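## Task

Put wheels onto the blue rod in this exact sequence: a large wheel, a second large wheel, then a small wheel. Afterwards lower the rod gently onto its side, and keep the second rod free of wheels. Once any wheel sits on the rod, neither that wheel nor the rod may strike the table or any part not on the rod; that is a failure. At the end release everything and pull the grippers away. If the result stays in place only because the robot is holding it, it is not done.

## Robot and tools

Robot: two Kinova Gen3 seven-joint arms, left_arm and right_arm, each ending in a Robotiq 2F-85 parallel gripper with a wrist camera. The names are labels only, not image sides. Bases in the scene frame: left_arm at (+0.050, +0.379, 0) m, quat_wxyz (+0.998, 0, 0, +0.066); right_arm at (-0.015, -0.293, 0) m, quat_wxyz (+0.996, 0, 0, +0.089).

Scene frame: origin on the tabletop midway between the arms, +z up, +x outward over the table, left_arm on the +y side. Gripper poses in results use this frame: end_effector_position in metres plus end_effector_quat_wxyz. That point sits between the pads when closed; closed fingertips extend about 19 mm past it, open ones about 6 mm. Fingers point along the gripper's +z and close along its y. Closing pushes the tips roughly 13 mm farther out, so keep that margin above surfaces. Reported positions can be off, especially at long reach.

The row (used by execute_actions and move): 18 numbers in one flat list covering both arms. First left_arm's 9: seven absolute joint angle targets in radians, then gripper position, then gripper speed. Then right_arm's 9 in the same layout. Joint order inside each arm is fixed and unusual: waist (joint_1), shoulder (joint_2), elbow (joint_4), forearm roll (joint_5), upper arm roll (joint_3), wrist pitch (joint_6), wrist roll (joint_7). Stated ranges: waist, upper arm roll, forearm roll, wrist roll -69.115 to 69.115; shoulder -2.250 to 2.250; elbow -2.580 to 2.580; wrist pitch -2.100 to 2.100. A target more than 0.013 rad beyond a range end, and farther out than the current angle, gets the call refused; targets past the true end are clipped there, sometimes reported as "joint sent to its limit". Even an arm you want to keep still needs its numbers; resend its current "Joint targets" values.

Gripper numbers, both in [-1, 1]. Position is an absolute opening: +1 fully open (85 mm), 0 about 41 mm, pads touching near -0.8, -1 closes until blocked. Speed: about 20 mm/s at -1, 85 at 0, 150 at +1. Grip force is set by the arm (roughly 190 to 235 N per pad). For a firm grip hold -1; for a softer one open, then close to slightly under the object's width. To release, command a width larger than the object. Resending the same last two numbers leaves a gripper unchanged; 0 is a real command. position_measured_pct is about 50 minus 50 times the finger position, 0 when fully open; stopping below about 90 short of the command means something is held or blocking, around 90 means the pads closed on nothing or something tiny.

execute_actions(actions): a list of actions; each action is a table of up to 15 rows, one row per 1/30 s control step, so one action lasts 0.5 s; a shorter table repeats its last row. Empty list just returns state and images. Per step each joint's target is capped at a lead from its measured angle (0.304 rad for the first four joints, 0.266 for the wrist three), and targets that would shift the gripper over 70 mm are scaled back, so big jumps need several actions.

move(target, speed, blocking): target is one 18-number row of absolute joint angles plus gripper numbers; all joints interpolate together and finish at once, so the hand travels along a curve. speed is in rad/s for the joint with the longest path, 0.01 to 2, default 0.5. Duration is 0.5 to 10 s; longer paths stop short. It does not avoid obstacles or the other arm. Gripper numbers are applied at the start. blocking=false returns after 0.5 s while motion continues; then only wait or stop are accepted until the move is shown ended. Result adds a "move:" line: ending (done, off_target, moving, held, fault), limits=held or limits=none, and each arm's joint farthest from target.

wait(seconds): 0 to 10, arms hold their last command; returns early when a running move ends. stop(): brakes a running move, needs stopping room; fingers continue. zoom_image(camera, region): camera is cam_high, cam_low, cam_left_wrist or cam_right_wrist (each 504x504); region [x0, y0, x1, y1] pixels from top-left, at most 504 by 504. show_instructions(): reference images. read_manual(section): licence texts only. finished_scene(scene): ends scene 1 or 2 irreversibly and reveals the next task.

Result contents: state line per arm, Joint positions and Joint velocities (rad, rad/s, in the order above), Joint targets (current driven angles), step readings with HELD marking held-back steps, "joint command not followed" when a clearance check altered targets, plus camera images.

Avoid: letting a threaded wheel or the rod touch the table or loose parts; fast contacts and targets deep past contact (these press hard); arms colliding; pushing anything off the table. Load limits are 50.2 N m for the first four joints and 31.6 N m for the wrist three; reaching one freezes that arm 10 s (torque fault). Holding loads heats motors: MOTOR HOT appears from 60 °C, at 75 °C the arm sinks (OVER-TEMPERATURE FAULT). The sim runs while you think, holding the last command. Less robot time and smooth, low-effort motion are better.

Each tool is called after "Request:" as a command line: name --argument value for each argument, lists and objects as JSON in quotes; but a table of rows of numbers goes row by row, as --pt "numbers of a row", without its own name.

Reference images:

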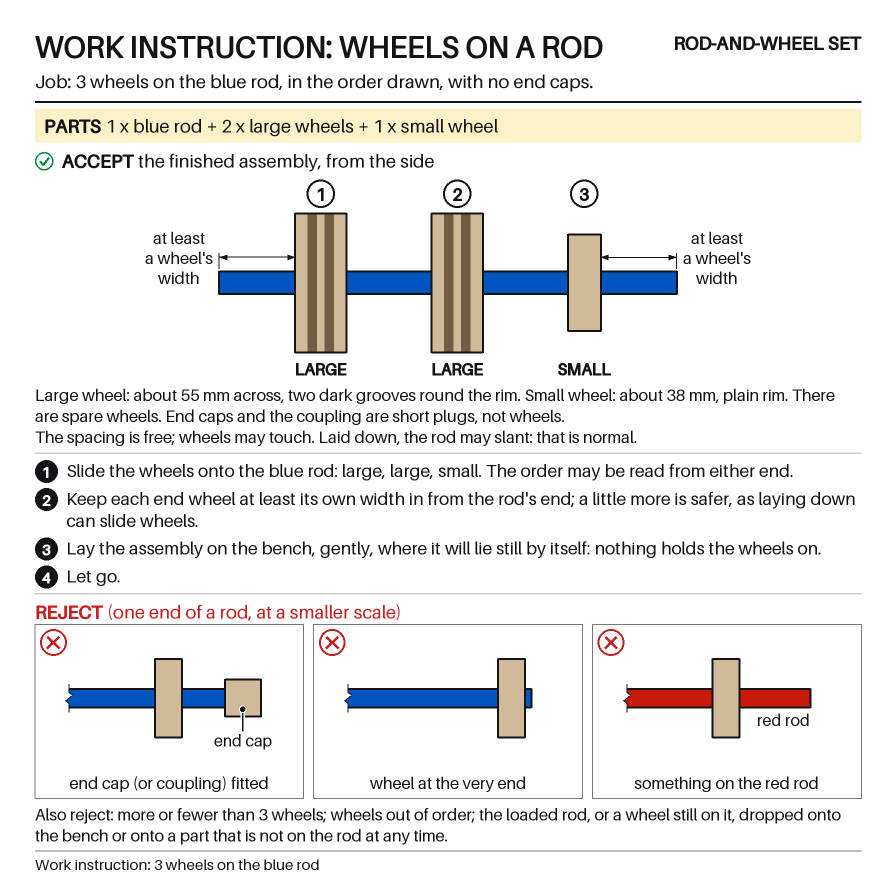

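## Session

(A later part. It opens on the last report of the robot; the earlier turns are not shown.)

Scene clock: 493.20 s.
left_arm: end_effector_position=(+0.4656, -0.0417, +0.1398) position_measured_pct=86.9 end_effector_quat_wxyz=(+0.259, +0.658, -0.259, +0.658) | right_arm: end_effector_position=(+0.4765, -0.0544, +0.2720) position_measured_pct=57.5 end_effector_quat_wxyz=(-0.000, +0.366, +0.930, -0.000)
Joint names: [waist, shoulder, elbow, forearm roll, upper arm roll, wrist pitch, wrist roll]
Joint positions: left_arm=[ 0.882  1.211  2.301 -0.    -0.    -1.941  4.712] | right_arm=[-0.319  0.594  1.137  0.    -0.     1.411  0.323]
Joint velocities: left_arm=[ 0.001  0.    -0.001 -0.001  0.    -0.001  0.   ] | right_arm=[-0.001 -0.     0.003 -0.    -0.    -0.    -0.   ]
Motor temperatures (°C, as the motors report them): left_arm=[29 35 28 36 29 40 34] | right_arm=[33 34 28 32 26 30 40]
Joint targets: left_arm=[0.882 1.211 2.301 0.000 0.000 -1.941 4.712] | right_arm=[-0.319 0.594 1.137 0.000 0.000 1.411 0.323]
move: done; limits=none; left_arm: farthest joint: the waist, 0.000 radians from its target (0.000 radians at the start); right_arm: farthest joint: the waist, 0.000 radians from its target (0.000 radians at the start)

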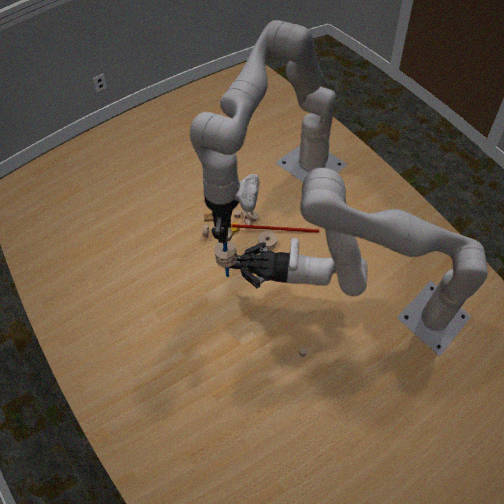

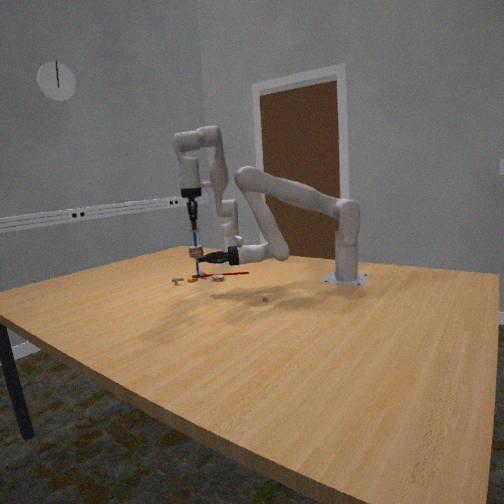

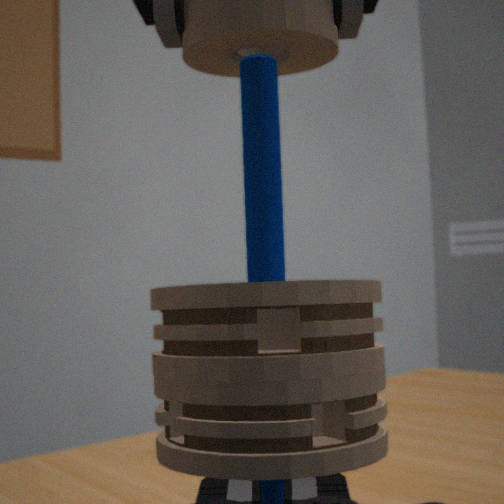

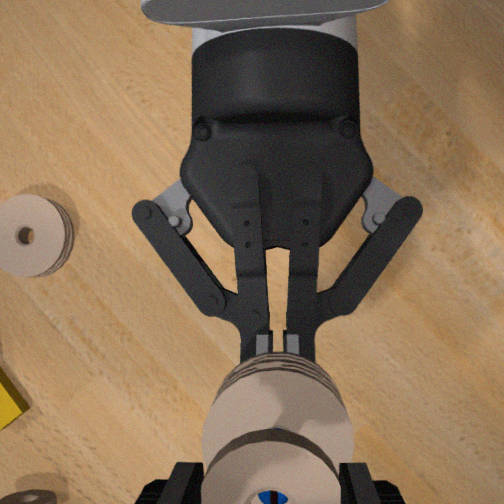

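Request:
move --target '[0.882,1.2107,2.3012,0,0,-1.9411,4.712,-1,-0.5,-0.3192,0.598,1.156,0,0,1.3876,0.323,-1,-0.5]' --speed 0.012

Request:
zoom_image --camera "cam_left_wrist" --region '[130,0,390,130]'

Scene clock: 498.80 s.
left_arm: end_effector_position=(+0.4656, -0.0417, +0.1398) position_measured_pct=86.9 end_effector_quat_wxyz=(+0.259, +0.658, -0.259, +0.658) | right_arm: end_effector_position=(+0.4766, -0.0542, +0.2640) position_measured_pct=57.5 end_effector_quat_wxyz=(-0.000, +0.366, +0.931, -0.000)
Joint names: [waist, shoulder, elbow, forearm roll, upper arm roll, wrist pitch, wrist roll]
Joint positions: left_arm=[ 0.882  1.211  2.301 -0.    -0.    -1.941  4.712] | right_arm=[-0.319  0.598  1.156  0.    -0.     1.388  0.323]
Joint velocities: left_arm=[ 0.     0.001  0.    -0.002  0.    -0.    -0.   ] | right_arm=[-0.     0.    -0.001 -0.     0.    -0.     0.   ]
Motor temperatures (°C, as the motors report them): left_arm=[29 35 28 36 29 40 34] | right_arm=[33 34 28 32 26 30 40]
Joint targets: left_arm=[0.882 1.211 2.301 0.000 0.000 -1.941 4.712] | right_arm=[-0.319 0.598 1.156 0.000 0.000 1.388 0.323]
move: done; limits=none; left_arm: farthest joint: the waist, 0.000 radians from its target (0.000 radians at the start); right_arm: farthest joint: the waist, 0.000 radians from its target (0.000 radians at the start)

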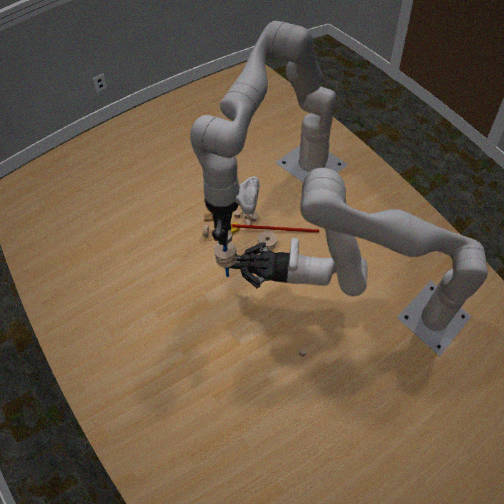

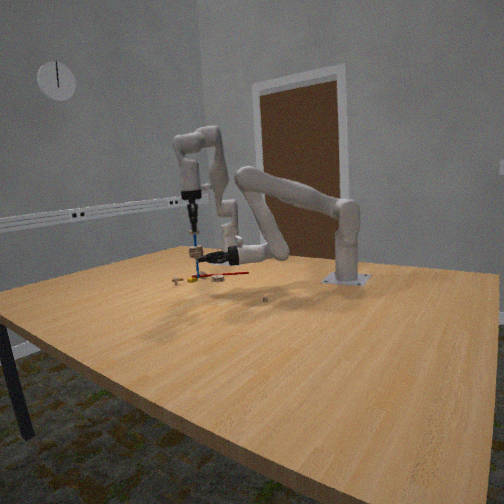

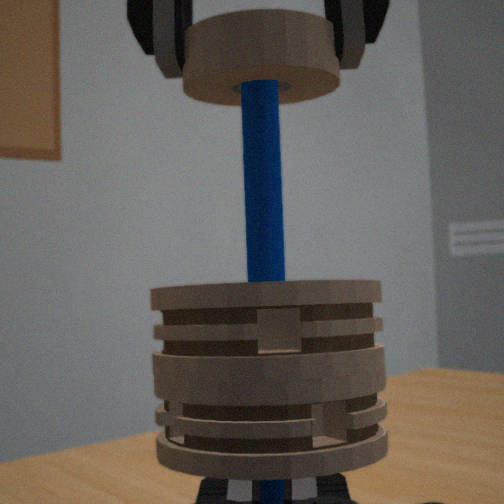

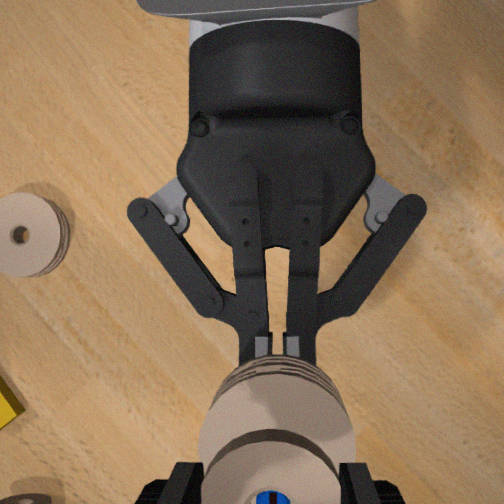

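Region (130, 0, 390, 130) of cam_left_wrist's 504x504 image, scaled by 1.938.

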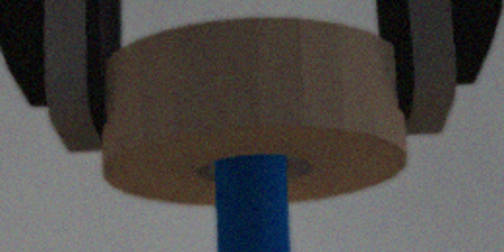

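Request:
move --target '[0.882,1.2107,2.3012,0,0,-1.9411,4.712,-1,-0.5,-0.3192,0.6113,1.2104,0,0,1.3199,0.323,-1,-0.5]' --speed 0.04

Request:
move --target '[0.882,1.2107,2.3012,0,0,-1.9411,4.712,-1,-0.5,-0.3192,0.6274,1.2543,0,0,1.2599,0.323,-1,-0.5]' --speed 0.04

Scene clock: 504.47 s.
left_arm: end_effector_position=(+0.4656, -0.0417, +0.1398) position_measured_pct=86.9 end_effector_quat_wxyz=(+0.259, +0.658, -0.259, +0.658) | right_arm: end_effector_position=(+0.4766, -0.0542, +0.2400) position_measured_pct=57.5 end_effector_quat_wxyz=(-0.000, +0.366, +0.931, -0.000)
Joint names: [waist, shoulder, elbow, forearm roll, upper arm roll, wrist pitch, wrist roll]
Joint positions: left_arm=[ 0.882  1.211  2.301 -0.    -0.    -1.941  4.712] | right_arm=[-0.319  0.611  1.21   0.    -0.     1.32   0.323]
Joint velocities: left_arm=[ 0.001 -0.    -0.     0.001  0.    -0.     0.   ] | right_arm=[-0.    -0.     0.002 -0.    -0.    -0.001 -0.   ]
Motor temperatures (°C, as the motors report them): left_arm=[29 35 28 36 29 40 34] | right_arm=[33 34 28 32 26 30 40]
Joint targets: left_arm=[0.882 1.211 2.301 0.000 0.000 -1.941 4.712] | right_arm=[-0.319 0.611 1.210 0.000 0.000 1.320 0.323]
move: done; limits=none; left_arm: farthest joint: the waist, 0.000 radians from its target (0.000 radians at the start); right_arm: farthest joint: the waist, 0.000 radians from its target (0.000 radians at the start)

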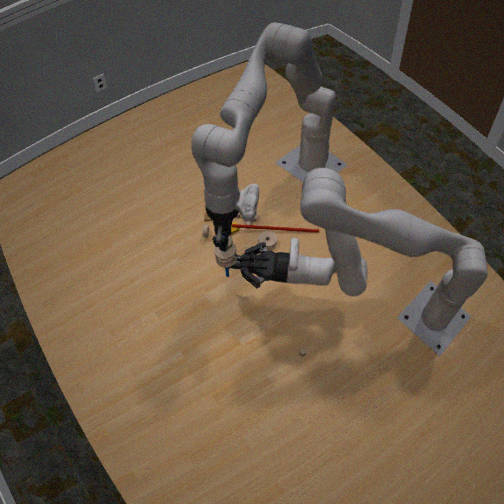

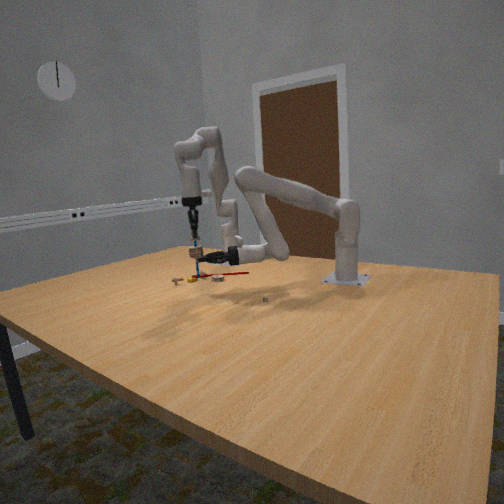

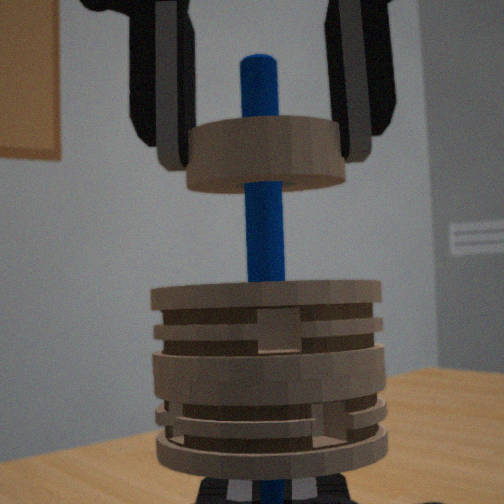

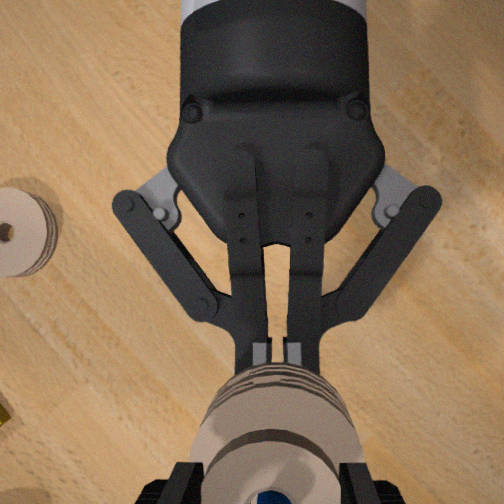

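Scene clock: 506.23 s.
left_arm: end_effector_position=(+0.4656, -0.0417, +0.1398) position_measured_pct=86.9 end_effector_quat_wxyz=(+0.259, +0.658, -0.259, +0.658) | right_arm: end_effector_position=(+0.4768, -0.0541, +0.2180) position_measured_pct=57.5 end_effector_quat_wxyz=(-0.000, +0.366, +0.931, -0.000)
Joint names: [waist, shoulder, elbow, forearm roll, upper arm roll, wrist pitch, wrist roll]
Joint positions: left_arm=[ 0.882  1.211  2.301 -0.    -0.    -1.941  4.712] | right_arm=[-0.319  0.627  1.254  0.    -0.     1.26   0.323]
Joint velocities: left_arm=[-0.001 -0.    -0.     0.001  0.     0.001 -0.   ] | right_arm=[-0.001 -0.     0.001  0.     0.    -0.     0.   ]
Motor temperatures (°C, as the motors report them): left_arm=[29 35 28 36 29 40 34] | right_arm=[33 34 28 32 26 30 40]
Joint targets: left_arm=[0.882 1.211 2.301 0.000 0.000 -1.941 4.712] | right_arm=[-0.319 0.627 1.254 0.000 0.000 1.260 0.323]
move: done; limits=none; left_arm: farthest joint: the waist, 0.000 radians from its target (0.000 radians at the start); right_arm: farthest joint: the waist, 0.000 radians from its target (0.000 radians at the start)

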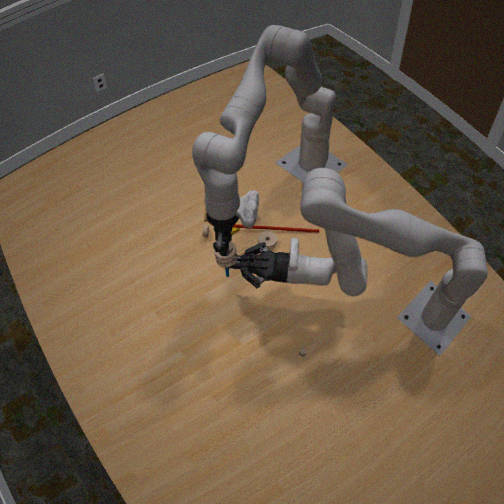

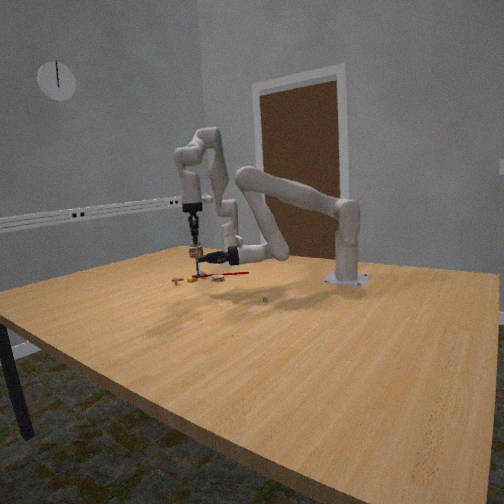

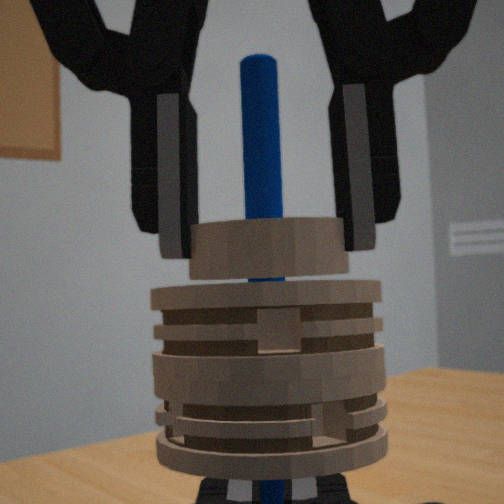

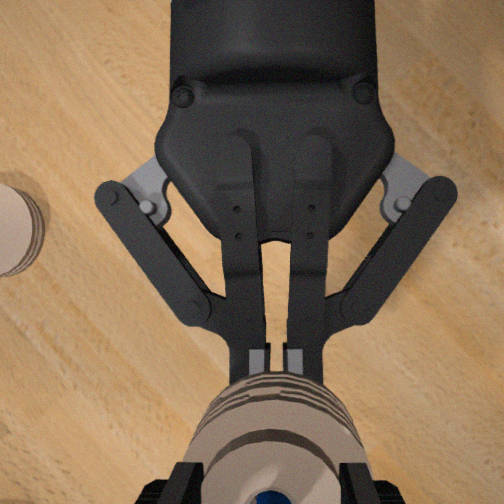

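Nearly seated. Release and lift away.

Request:
move --target '[0.882,1.2107,2.3012,0,0,-1.9411,4.712,-1,-0.5,-0.3192,0.6274,1.2543,0,0,1.2599,0.323,0.4,-0.5]'

Request:
move --target '[0.882,1.2107,2.3012,0,0,-1.9411,4.712,-1,-0.5,-0.3192,0.585,1.075,0,0,1.4816,0.323,0.4,-0.5]' --speed 0.25

Request:
move --target '[0.882,1.2107,2.3012,0,0,-1.9411,4.712,-1,-0.5,0.5,0.0,1.5,0,0,1.5,0.3,0.4,-0.5]' --speed 0.7

Scene clock: 510.73 s.
left_arm: end_effector_position=(+0.4655, -0.0417, +0.1397) position_measured_pct=86.9 end_effector_quat_wxyz=(+0.259, +0.658, -0.259, +0.658) | right_arm: end_effector_position=(+0.4768, -0.0541, +0.2180) position_measured_pct=29.8 end_effector_quat_wxyz=(-0.000, +0.366, +0.931, -0.000)
Joint names: [waist, shoulder, elbow, forearm roll, upper arm roll, wrist pitch, wrist roll]
Joint positions: left_arm=[ 0.882  1.211  2.301 -0.    -0.    -1.941  4.712] | right_arm=[-0.319  0.627  1.254  0.    -0.     1.26   0.323]
Joint velocities: left_arm=[ 0.001  0.001  0.     0.    -0.    -0.    -0.001] | right_arm=[ 0.    -0.     0.001 -0.     0.     0.    -0.   ]
Motor temperatures (°C, as the motors report them): left_arm=[29 35 28 36 29 40 34] | right_arm=[33 34 28 32 26 30 40]
Joint targets: left_arm=[0.882 1.211 2.301 0.000 0.000 -1.941 4.712] | right_arm=[-0.319 0.627 1.254 0.000 0.000 1.260 0.323]
move: done; limits=none; left_arm: farthest joint: the waist, 0.000 radians from its target (0.000 radians at the start); right_arm: farthest joint: the waist, 0.000 radians from its target (0.000 radians at the start)

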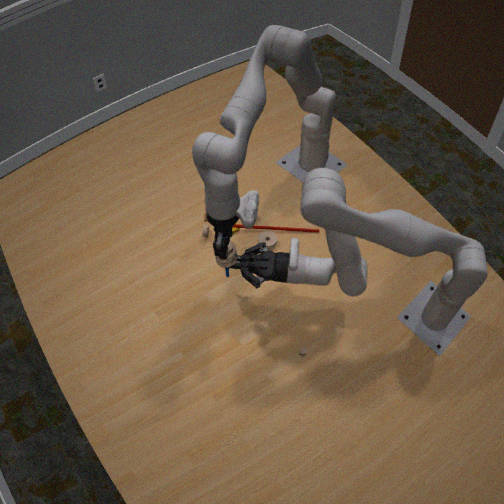

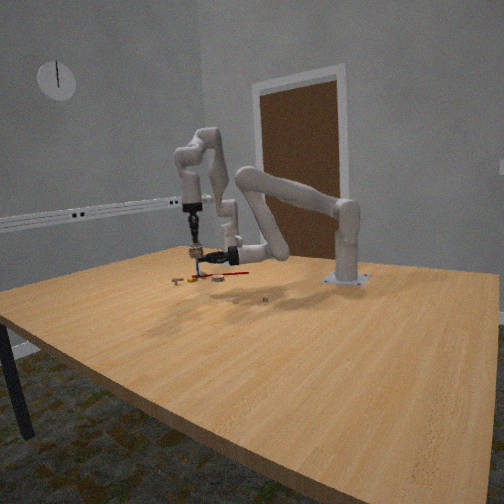

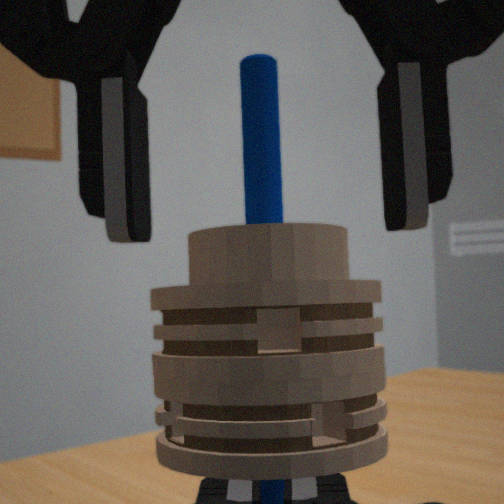

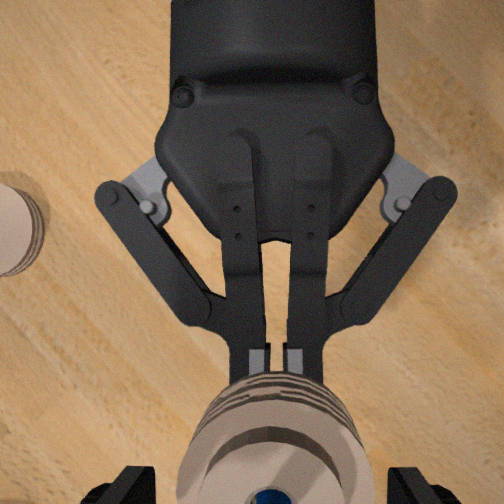

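Scene clock: 512.00 s.
left_arm: end_effector_position=(+0.4655, -0.0417, +0.1397) position_measured_pct=86.9 end_effector_quat_wxyz=(+0.259, +0.658, -0.259, +0.658) | right_arm: end_effector_position=(+0.4761, -0.0545, +0.2963) position_measured_pct=29.8 end_effector_quat_wxyz=(+0.000, +0.366, +0.931, +0.000)
Joint names: [waist, shoulder, elbow, forearm roll, upper arm roll, wrist pitch, wrist roll]
Joint positions: left_arm=[ 0.882  1.211  2.301 -0.    -0.    -1.941  4.712] | right_arm=[-0.319  0.585  1.075 -0.    -0.     1.482  0.323]
Joint velocities: left_arm=[ 0.001  0.     0.001  0.    -0.    -0.001 -0.   ] | right_arm=[-0.     0.001 -0.001 -0.     0.     0.     0.   ]
Motor temperatures (°C, as the motors report them): left_arm=[29 35 28 36 29 40 34] | right_arm=[33 34 28 32 26 30 40]
Joint targets: left_arm=[0.882 1.211 2.301 0.000 0.000 -1.941 4.712] | right_arm=[-0.319 0.585 1.075 0.000 0.000 1.482 0.323]
move: done; limits=none; left_arm: farthest joint: the waist, 0.000 radians from its target (0.000 radians at the start); right_arm: farthest joint: the waist, 0.000 radians from its target (0.000 radians at the start)

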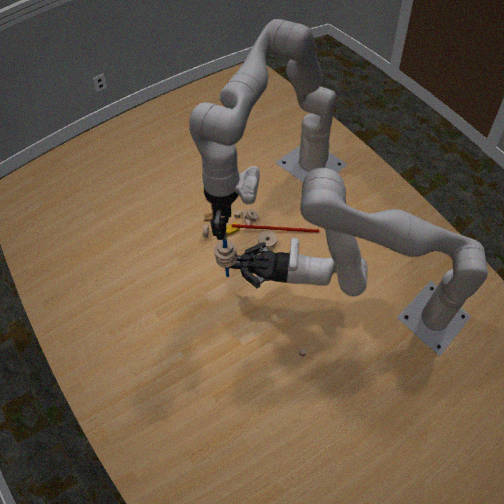

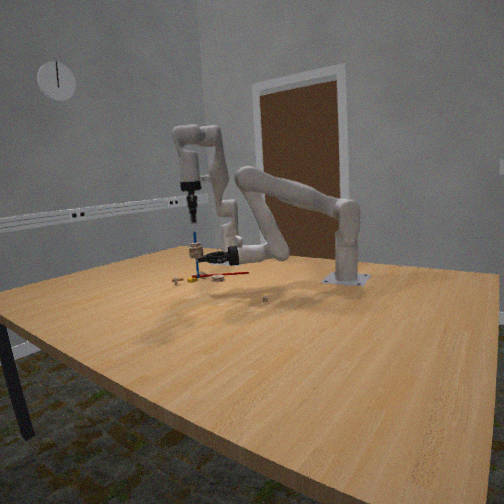

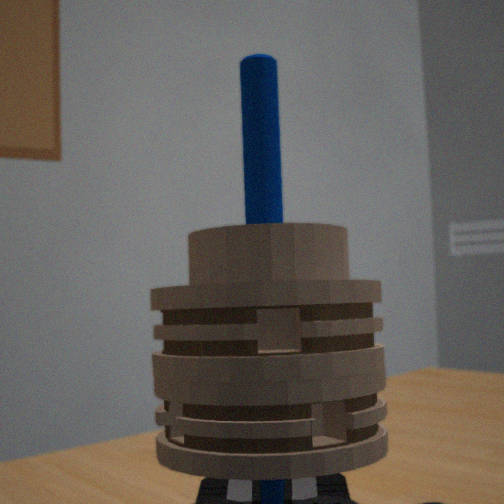

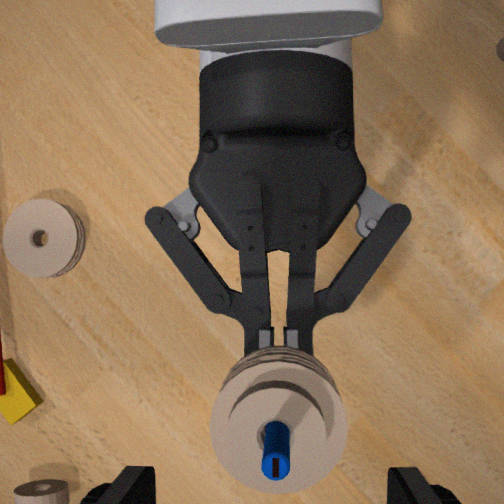

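Scene clock: 513.87 s.
left_arm: end_effector_position=(+0.4655, -0.0417, +0.1397) position_measured_pct=86.9 end_effector_quat_wxyz=(+0.259, +0.658, -0.259, +0.658) | right_arm: end_effector_position=(+0.3164, -0.4295, +0.4196) position_measured_pct=29.8 end_effector_quat_wxyz=(+0.063, +0.713, +0.698, +0.032)
Joint names: [waist, shoulder, elbow, forearm roll, upper arm roll, wrist pitch, wrist roll]
Joint positions: left_arm=[ 0.882  1.211  2.301 -0.    -0.    -1.941  4.712] | right_arm=[0.5 0.  1.5 0.  0.  1.5 0.3]
Joint velocities: left_arm=[ 0.     0.     0.    -0.001 -0.    -0.     0.001] | right_arm=[ 0.002 -0.001  0.002 -0.    -0.     0.    -0.   ]
Motor temperatures (°C, as the motors report them): left_arm=[29 35 28 36 29 40 34] | right_arm=[33 34 28 32 26 30 40]
Joint targets: left_arm=[0.882 1.211 2.301 0.000 0.000 -1.941 4.712] | right_arm=[0.500 -0.000 1.500 0.000 0.000 1.500 0.300]
move: done; limits=none; left_arm: farthest joint: the waist, 0.000 radians from its target (0.000 radians at the start); right_arm: farthest joint: the waist, 0.000 radians from its target (0.819 radians at the start)

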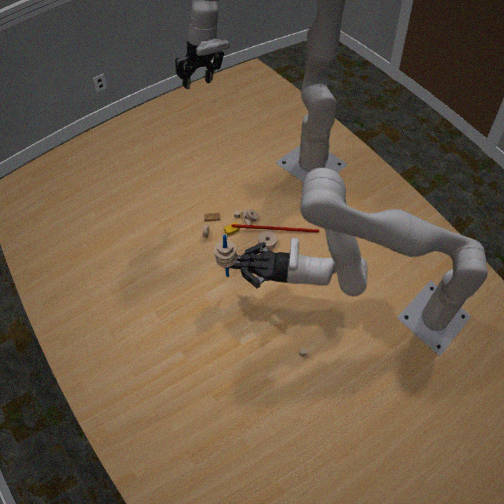

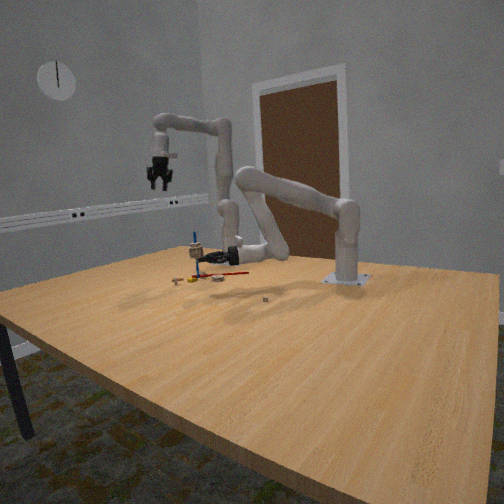

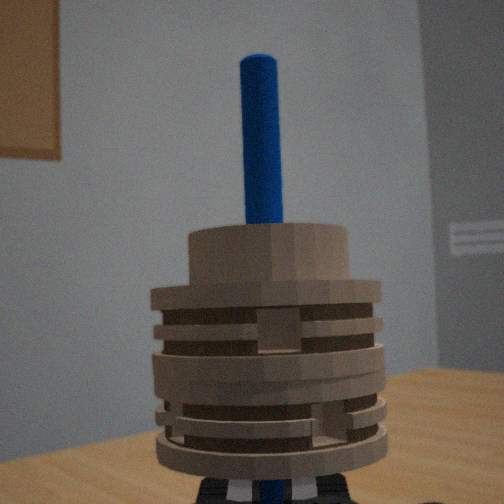

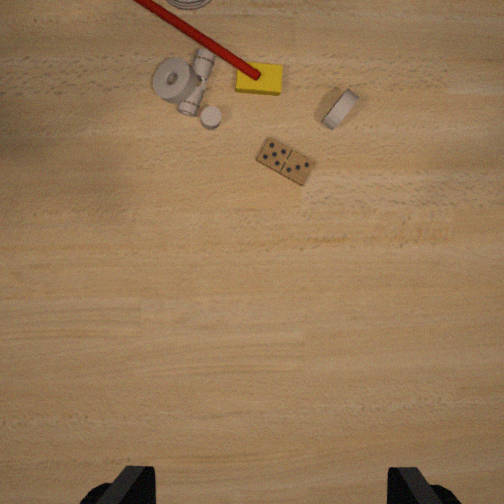

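Request:
move --target '[0.65,0.5,1.9,0,0,-0.044,4.712,-1,-0.5,0.5,0,1.5,0,0,1.5,0.3,0.4,-0.5]' --speed 0.4

Request:
move --target '[0.65,0.6149,1.7186,0,0,0.72,4.712,-1,-0.5,0.5,0,1.5,0,0,1.5,0.3,0.4,-0.5]' --speed 0.3

Scene clock: 557.00 s.
left_arm: end_effector_position=(+0.5884, +0.0440, +0.2017) position_measured_pct=86.9 end_effector_quat_wxyz=(+0.098, +0.893, -0.237, +0.370) | right_arm: end_effector_position=(+0.3164, -0.4296, +0.4196) position_measured_pct=29.8 end_effector_quat_wxyz=(+0.063, +0.713, +0.698, +0.032)
Joint names: [waist, shoulder, elbow, forearm roll, upper arm roll, wrist pitch, wrist roll]
Joint positions: left_arm=[ 0.65   0.501  1.9   -0.    -0.    -0.044  4.712] | right_arm=[0.5 0.  1.5 0.  0.  1.5 0.3]
Joint velocities: left_arm=[-0.001 -0.003 -0.    -0.     0.     0.001  0.   ] | right_arm=[ 0.     0.     0.001 -0.     0.    -0.     0.   ]
Motor temperatures (°C, as the motors report them): left_arm=[29 35 28 36 29 41 34] | right_arm=[33 33 28 32 26 30 40]
Joint targets: left_arm=[0.650 0.500 1.900 0.000 0.000 -0.044 4.712] | right_arm=[0.500 0.000 1.500 0.000 0.000 1.500 0.300]
move: done; limits=none; left_arm: farthest joint: the shoulder, 0.001 radians from its target (0.711 radians at the start); right_arm: farthest joint: the waist, 0.000 radians from its target (0.000 radians at the start)

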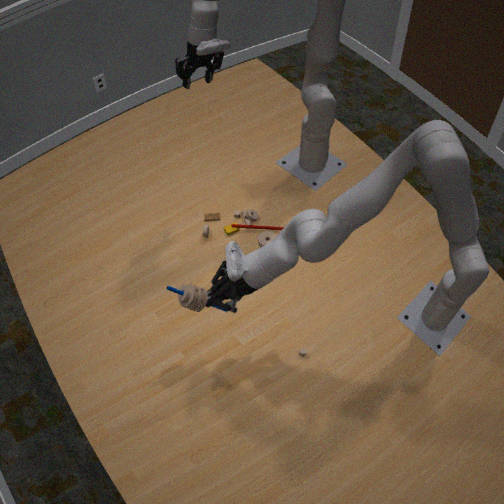

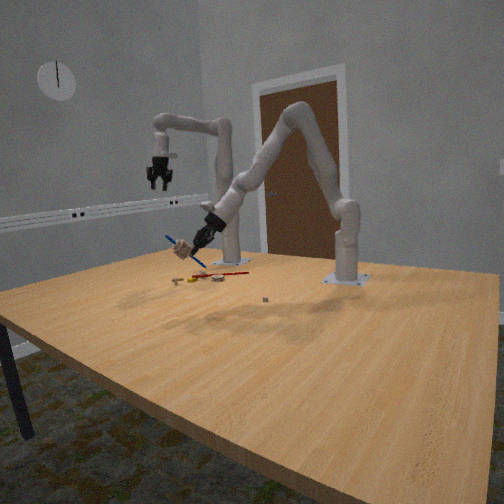

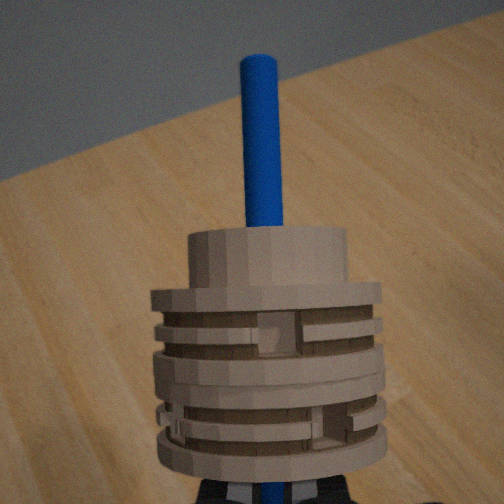

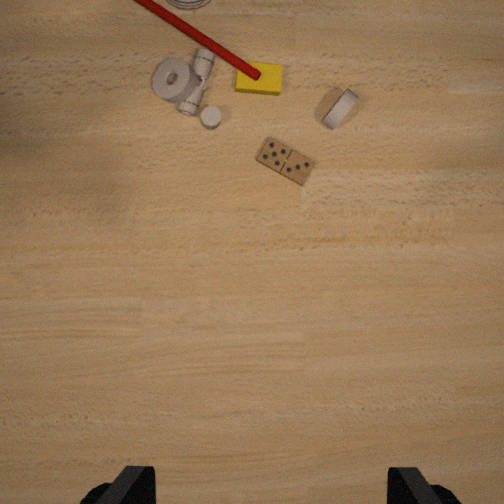

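Scene clock: 559.93 s.
left_arm: end_effector_position=(+0.4694, +0.1117, +0.1010) position_measured_pct=86.9 end_effector_quat_wxyz=(+0.011, +0.966, -0.256, +0.042) | right_arm: end_effector_position=(+0.3164, -0.4296, +0.4196) position_measured_pct=29.8 end_effector_quat_wxyz=(+0.063, +0.713, +0.698, +0.032)
Joint names: [waist, shoulder, elbow, forearm roll, upper arm roll, wrist pitch, wrist roll]
Joint positions: left_arm=[ 0.65   0.615  1.719  0.    -0.     0.72   4.712] | right_arm=[0.5 0.  1.5 0.  0.  1.5 0.3]
Joint velocities: left_arm=[-0.     0.    -0.001  0.001 -0.     0.001  0.   ] | right_arm=[-0.001 -0.    -0.    -0.     0.    -0.     0.   ]
Motor temperatures (°C, as the motors report them): left_arm=[29 35 28 36 29 41 34] | right_arm=[33 33 28 32 26 30 40]
Joint targets: left_arm=[0.650 0.615 1.719 0.000 0.000 0.720 4.712] | right_arm=[0.500 0.000 1.500 0.000 0.000 1.500 0.300]
move: done; limits=none; left_arm: farthest joint: the waist, 0.000 radians from its target (0.000 radians at the start); right_arm: farthest joint: the waist, 0.000 radians from its target (0.000 radians at the start)

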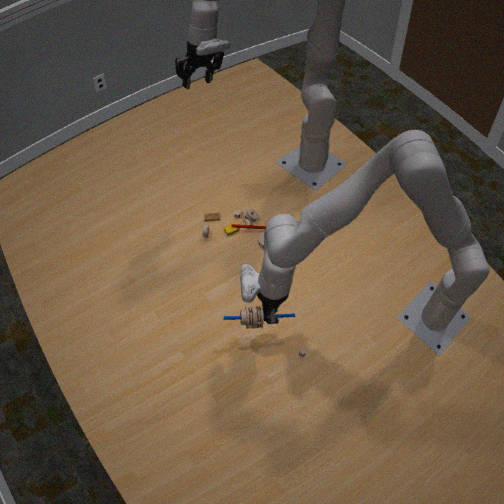

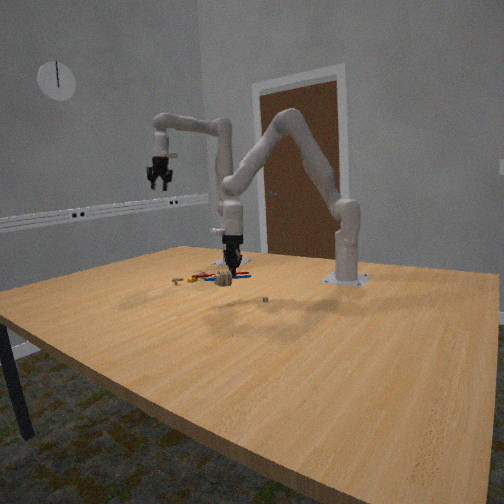

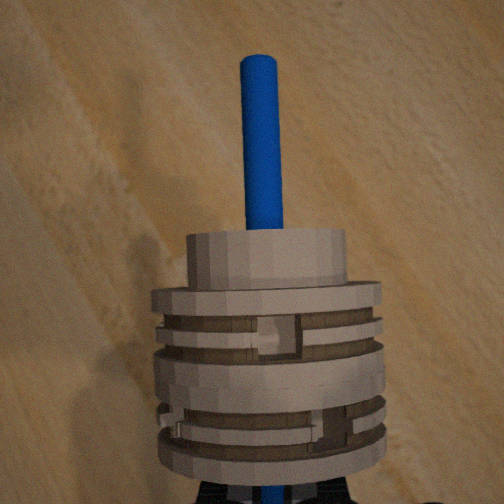

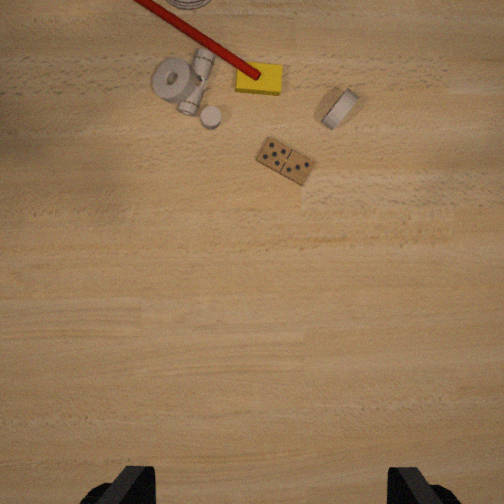

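Request:
move --target '[0.65,0.6942,1.7545,0,0,0.675,4.712,-1,-0.5,0.5,0,1.5,0,0,1.5,0.3,0.4,-0.5]' --speed 0.1

Request:
zoom_image --camera "cam_low" --region '[190,240,270,300]'

Scene clock: 563.07 s.
left_arm: end_effector_position=(+0.4505, +0.1225, +0.0549) position_measured_pct=86.9 end_effector_quat_wxyz=(+0.002, +0.967, -0.256, +0.008) | right_arm: end_effector_position=(+0.3164, -0.4296, +0.4196) position_measured_pct=29.8 end_effector_quat_wxyz=(+0.063, +0.713, +0.698, +0.032)
Joint names: [waist, shoulder, elbow, forearm roll, upper arm roll, wrist pitch, wrist roll]
Joint positions: left_arm=[ 0.65   0.694  1.755  0.    -0.     0.675  4.712] | right_arm=[0.5 0.  1.5 0.  0.  1.5 0.3]
Joint velocities: left_arm=[ 0.     0.002  0.    -0.001 -0.    -0.001 -0.   ] | right_arm=[ 0.001  0.     0.001 -0.    -0.    -0.     0.   ]
Motor temperatures (°C, as the motors report them): left_arm=[29 35 28 36 29 40 34] | right_arm=[33 33 28 32 26 30 40]
Joint targets: left_arm=[0.650 0.694 1.754 0.000 0.000 0.675 4.712] | right_arm=[0.500 0.000 1.500 0.000 0.000 1.500 0.300]
move: done; limits=none; left_arm: farthest joint: the waist, 0.000 radians from its target (0.000 radians at the start); right_arm: farthest joint: the waist, 0.000 radians from its target (0.000 radians at the start)

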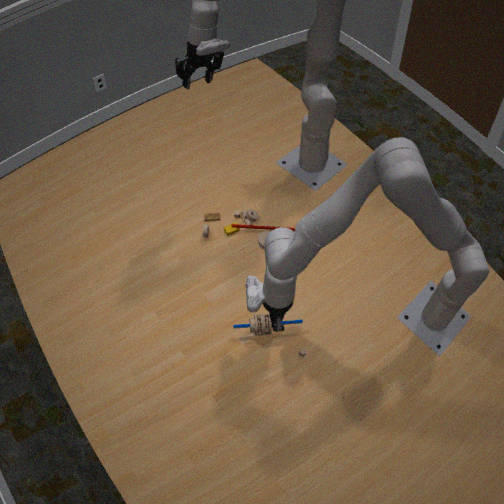

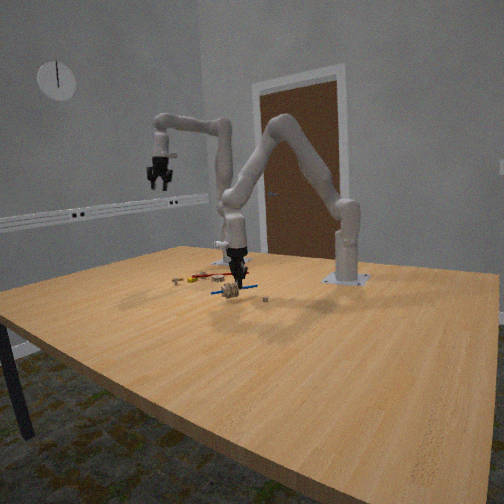

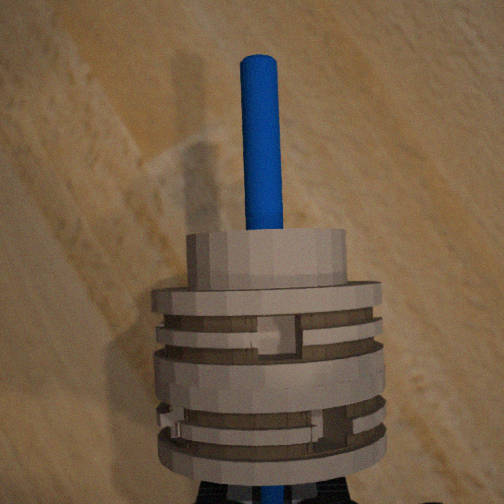

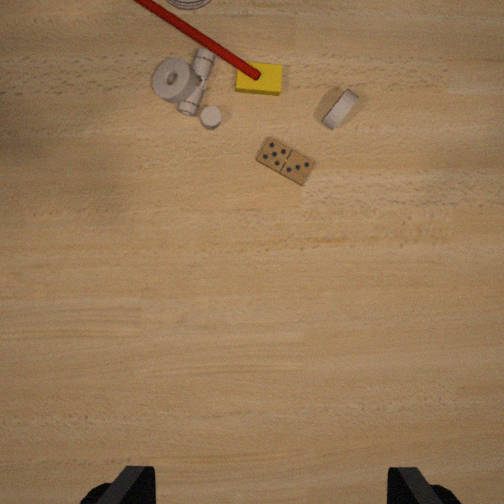

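Region (190, 240, 270, 300) of cam_low's 504x504 image, scaled by 6.300, with more detail than that image has; it fills the top 378 rows of this view, and the rest is white.

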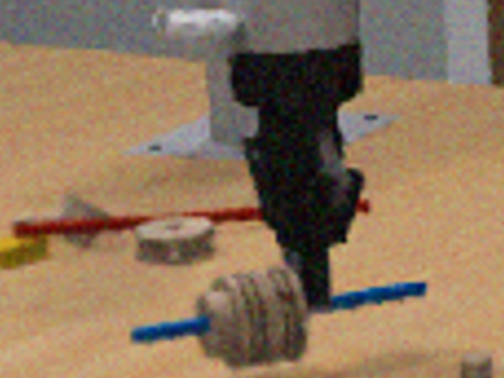

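Request:
move --target '[0.65,0.7075,1.7587,0,0,0.668,4.712,-1,-0.5,0.5,0,1.5,0,0,1.5,0.3,0.4,-0.5]' --speed 0.01

Request:
zoom_image --camera "cam_low" --region '[200,270,270,310]'

Scene clock: 568.07 s.
left_arm: end_effector_position=(+0.4476, +0.1241, +0.0477) position_measured_pct=86.9 end_effector_quat_wxyz=(+0.001, +0.967, -0.256, +0.003) | right_arm: end_effector_position=(+0.3164, -0.4296, +0.4196) position_measured_pct=29.8 end_effector_quat_wxyz=(+0.063, +0.713, +0.698, +0.032)
Joint names: [waist, shoulder, elbow, forearm roll, upper arm roll, wrist pitch, wrist roll]
Joint positions: left_arm=[ 0.65   0.708  1.759  0.    -0.     0.668  4.712] | right_arm=[0.5 0.  1.5 0.  0.  1.5 0.3]
Joint velocities: left_arm=[-0.     0.    -0.     0.001  0.    -0.    -0.   ] | right_arm=[-0.     0.    -0.002  0.    -0.    -0.    -0.   ]
Motor temperatures (°C, as the motors report them): left_arm=[29 35 28 36 29 40 34] | right_arm=[33 33 28 32 26 30 40]
Joint targets: left_arm=[0.650 0.708 1.759 0.000 0.000 0.668 4.712] | right_arm=[0.500 0.000 1.500 0.000 0.000 1.500 0.300]
move: done; limits=none; left_arm: farthest joint: the waist, 0.000 radians from its target (0.000 radians at the start); right_arm: farthest joint: the waist, 0.000 radians from its target (0.000 radians at the start)

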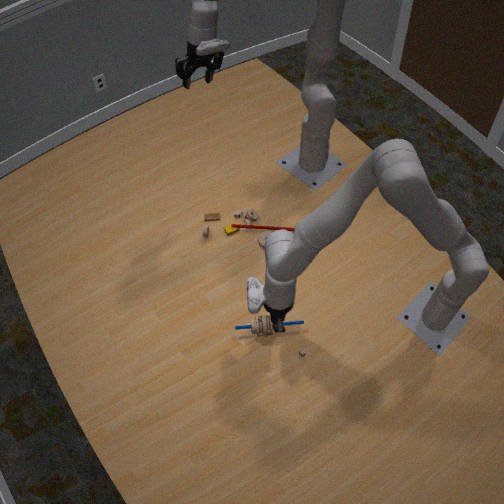

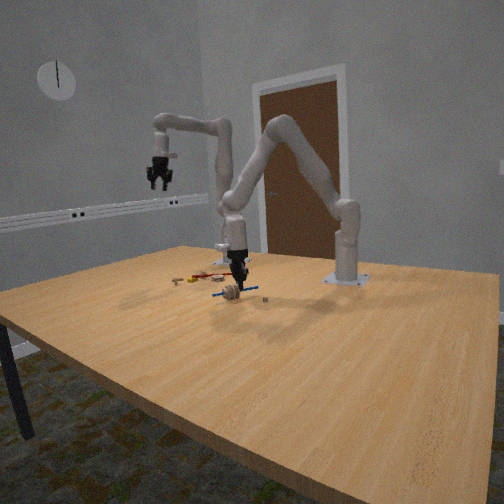

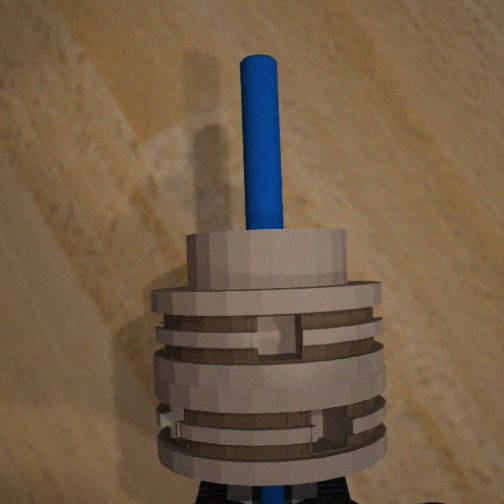

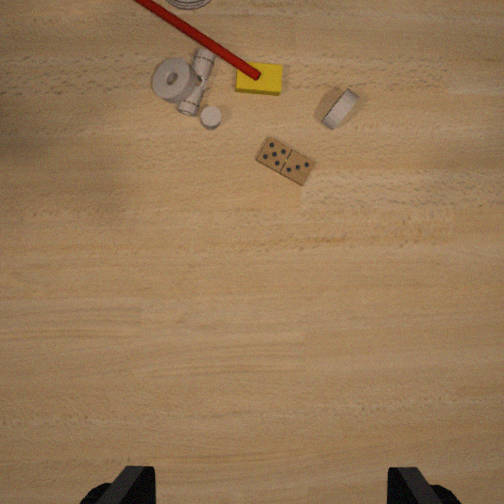

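Region (200, 270, 270, 310) of cam_low's 504x504 image, scaled by 7.200, with more detail than that image has; it fills the top 288 rows of this view, and the rest is white.

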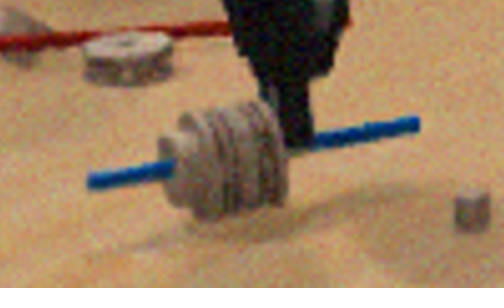

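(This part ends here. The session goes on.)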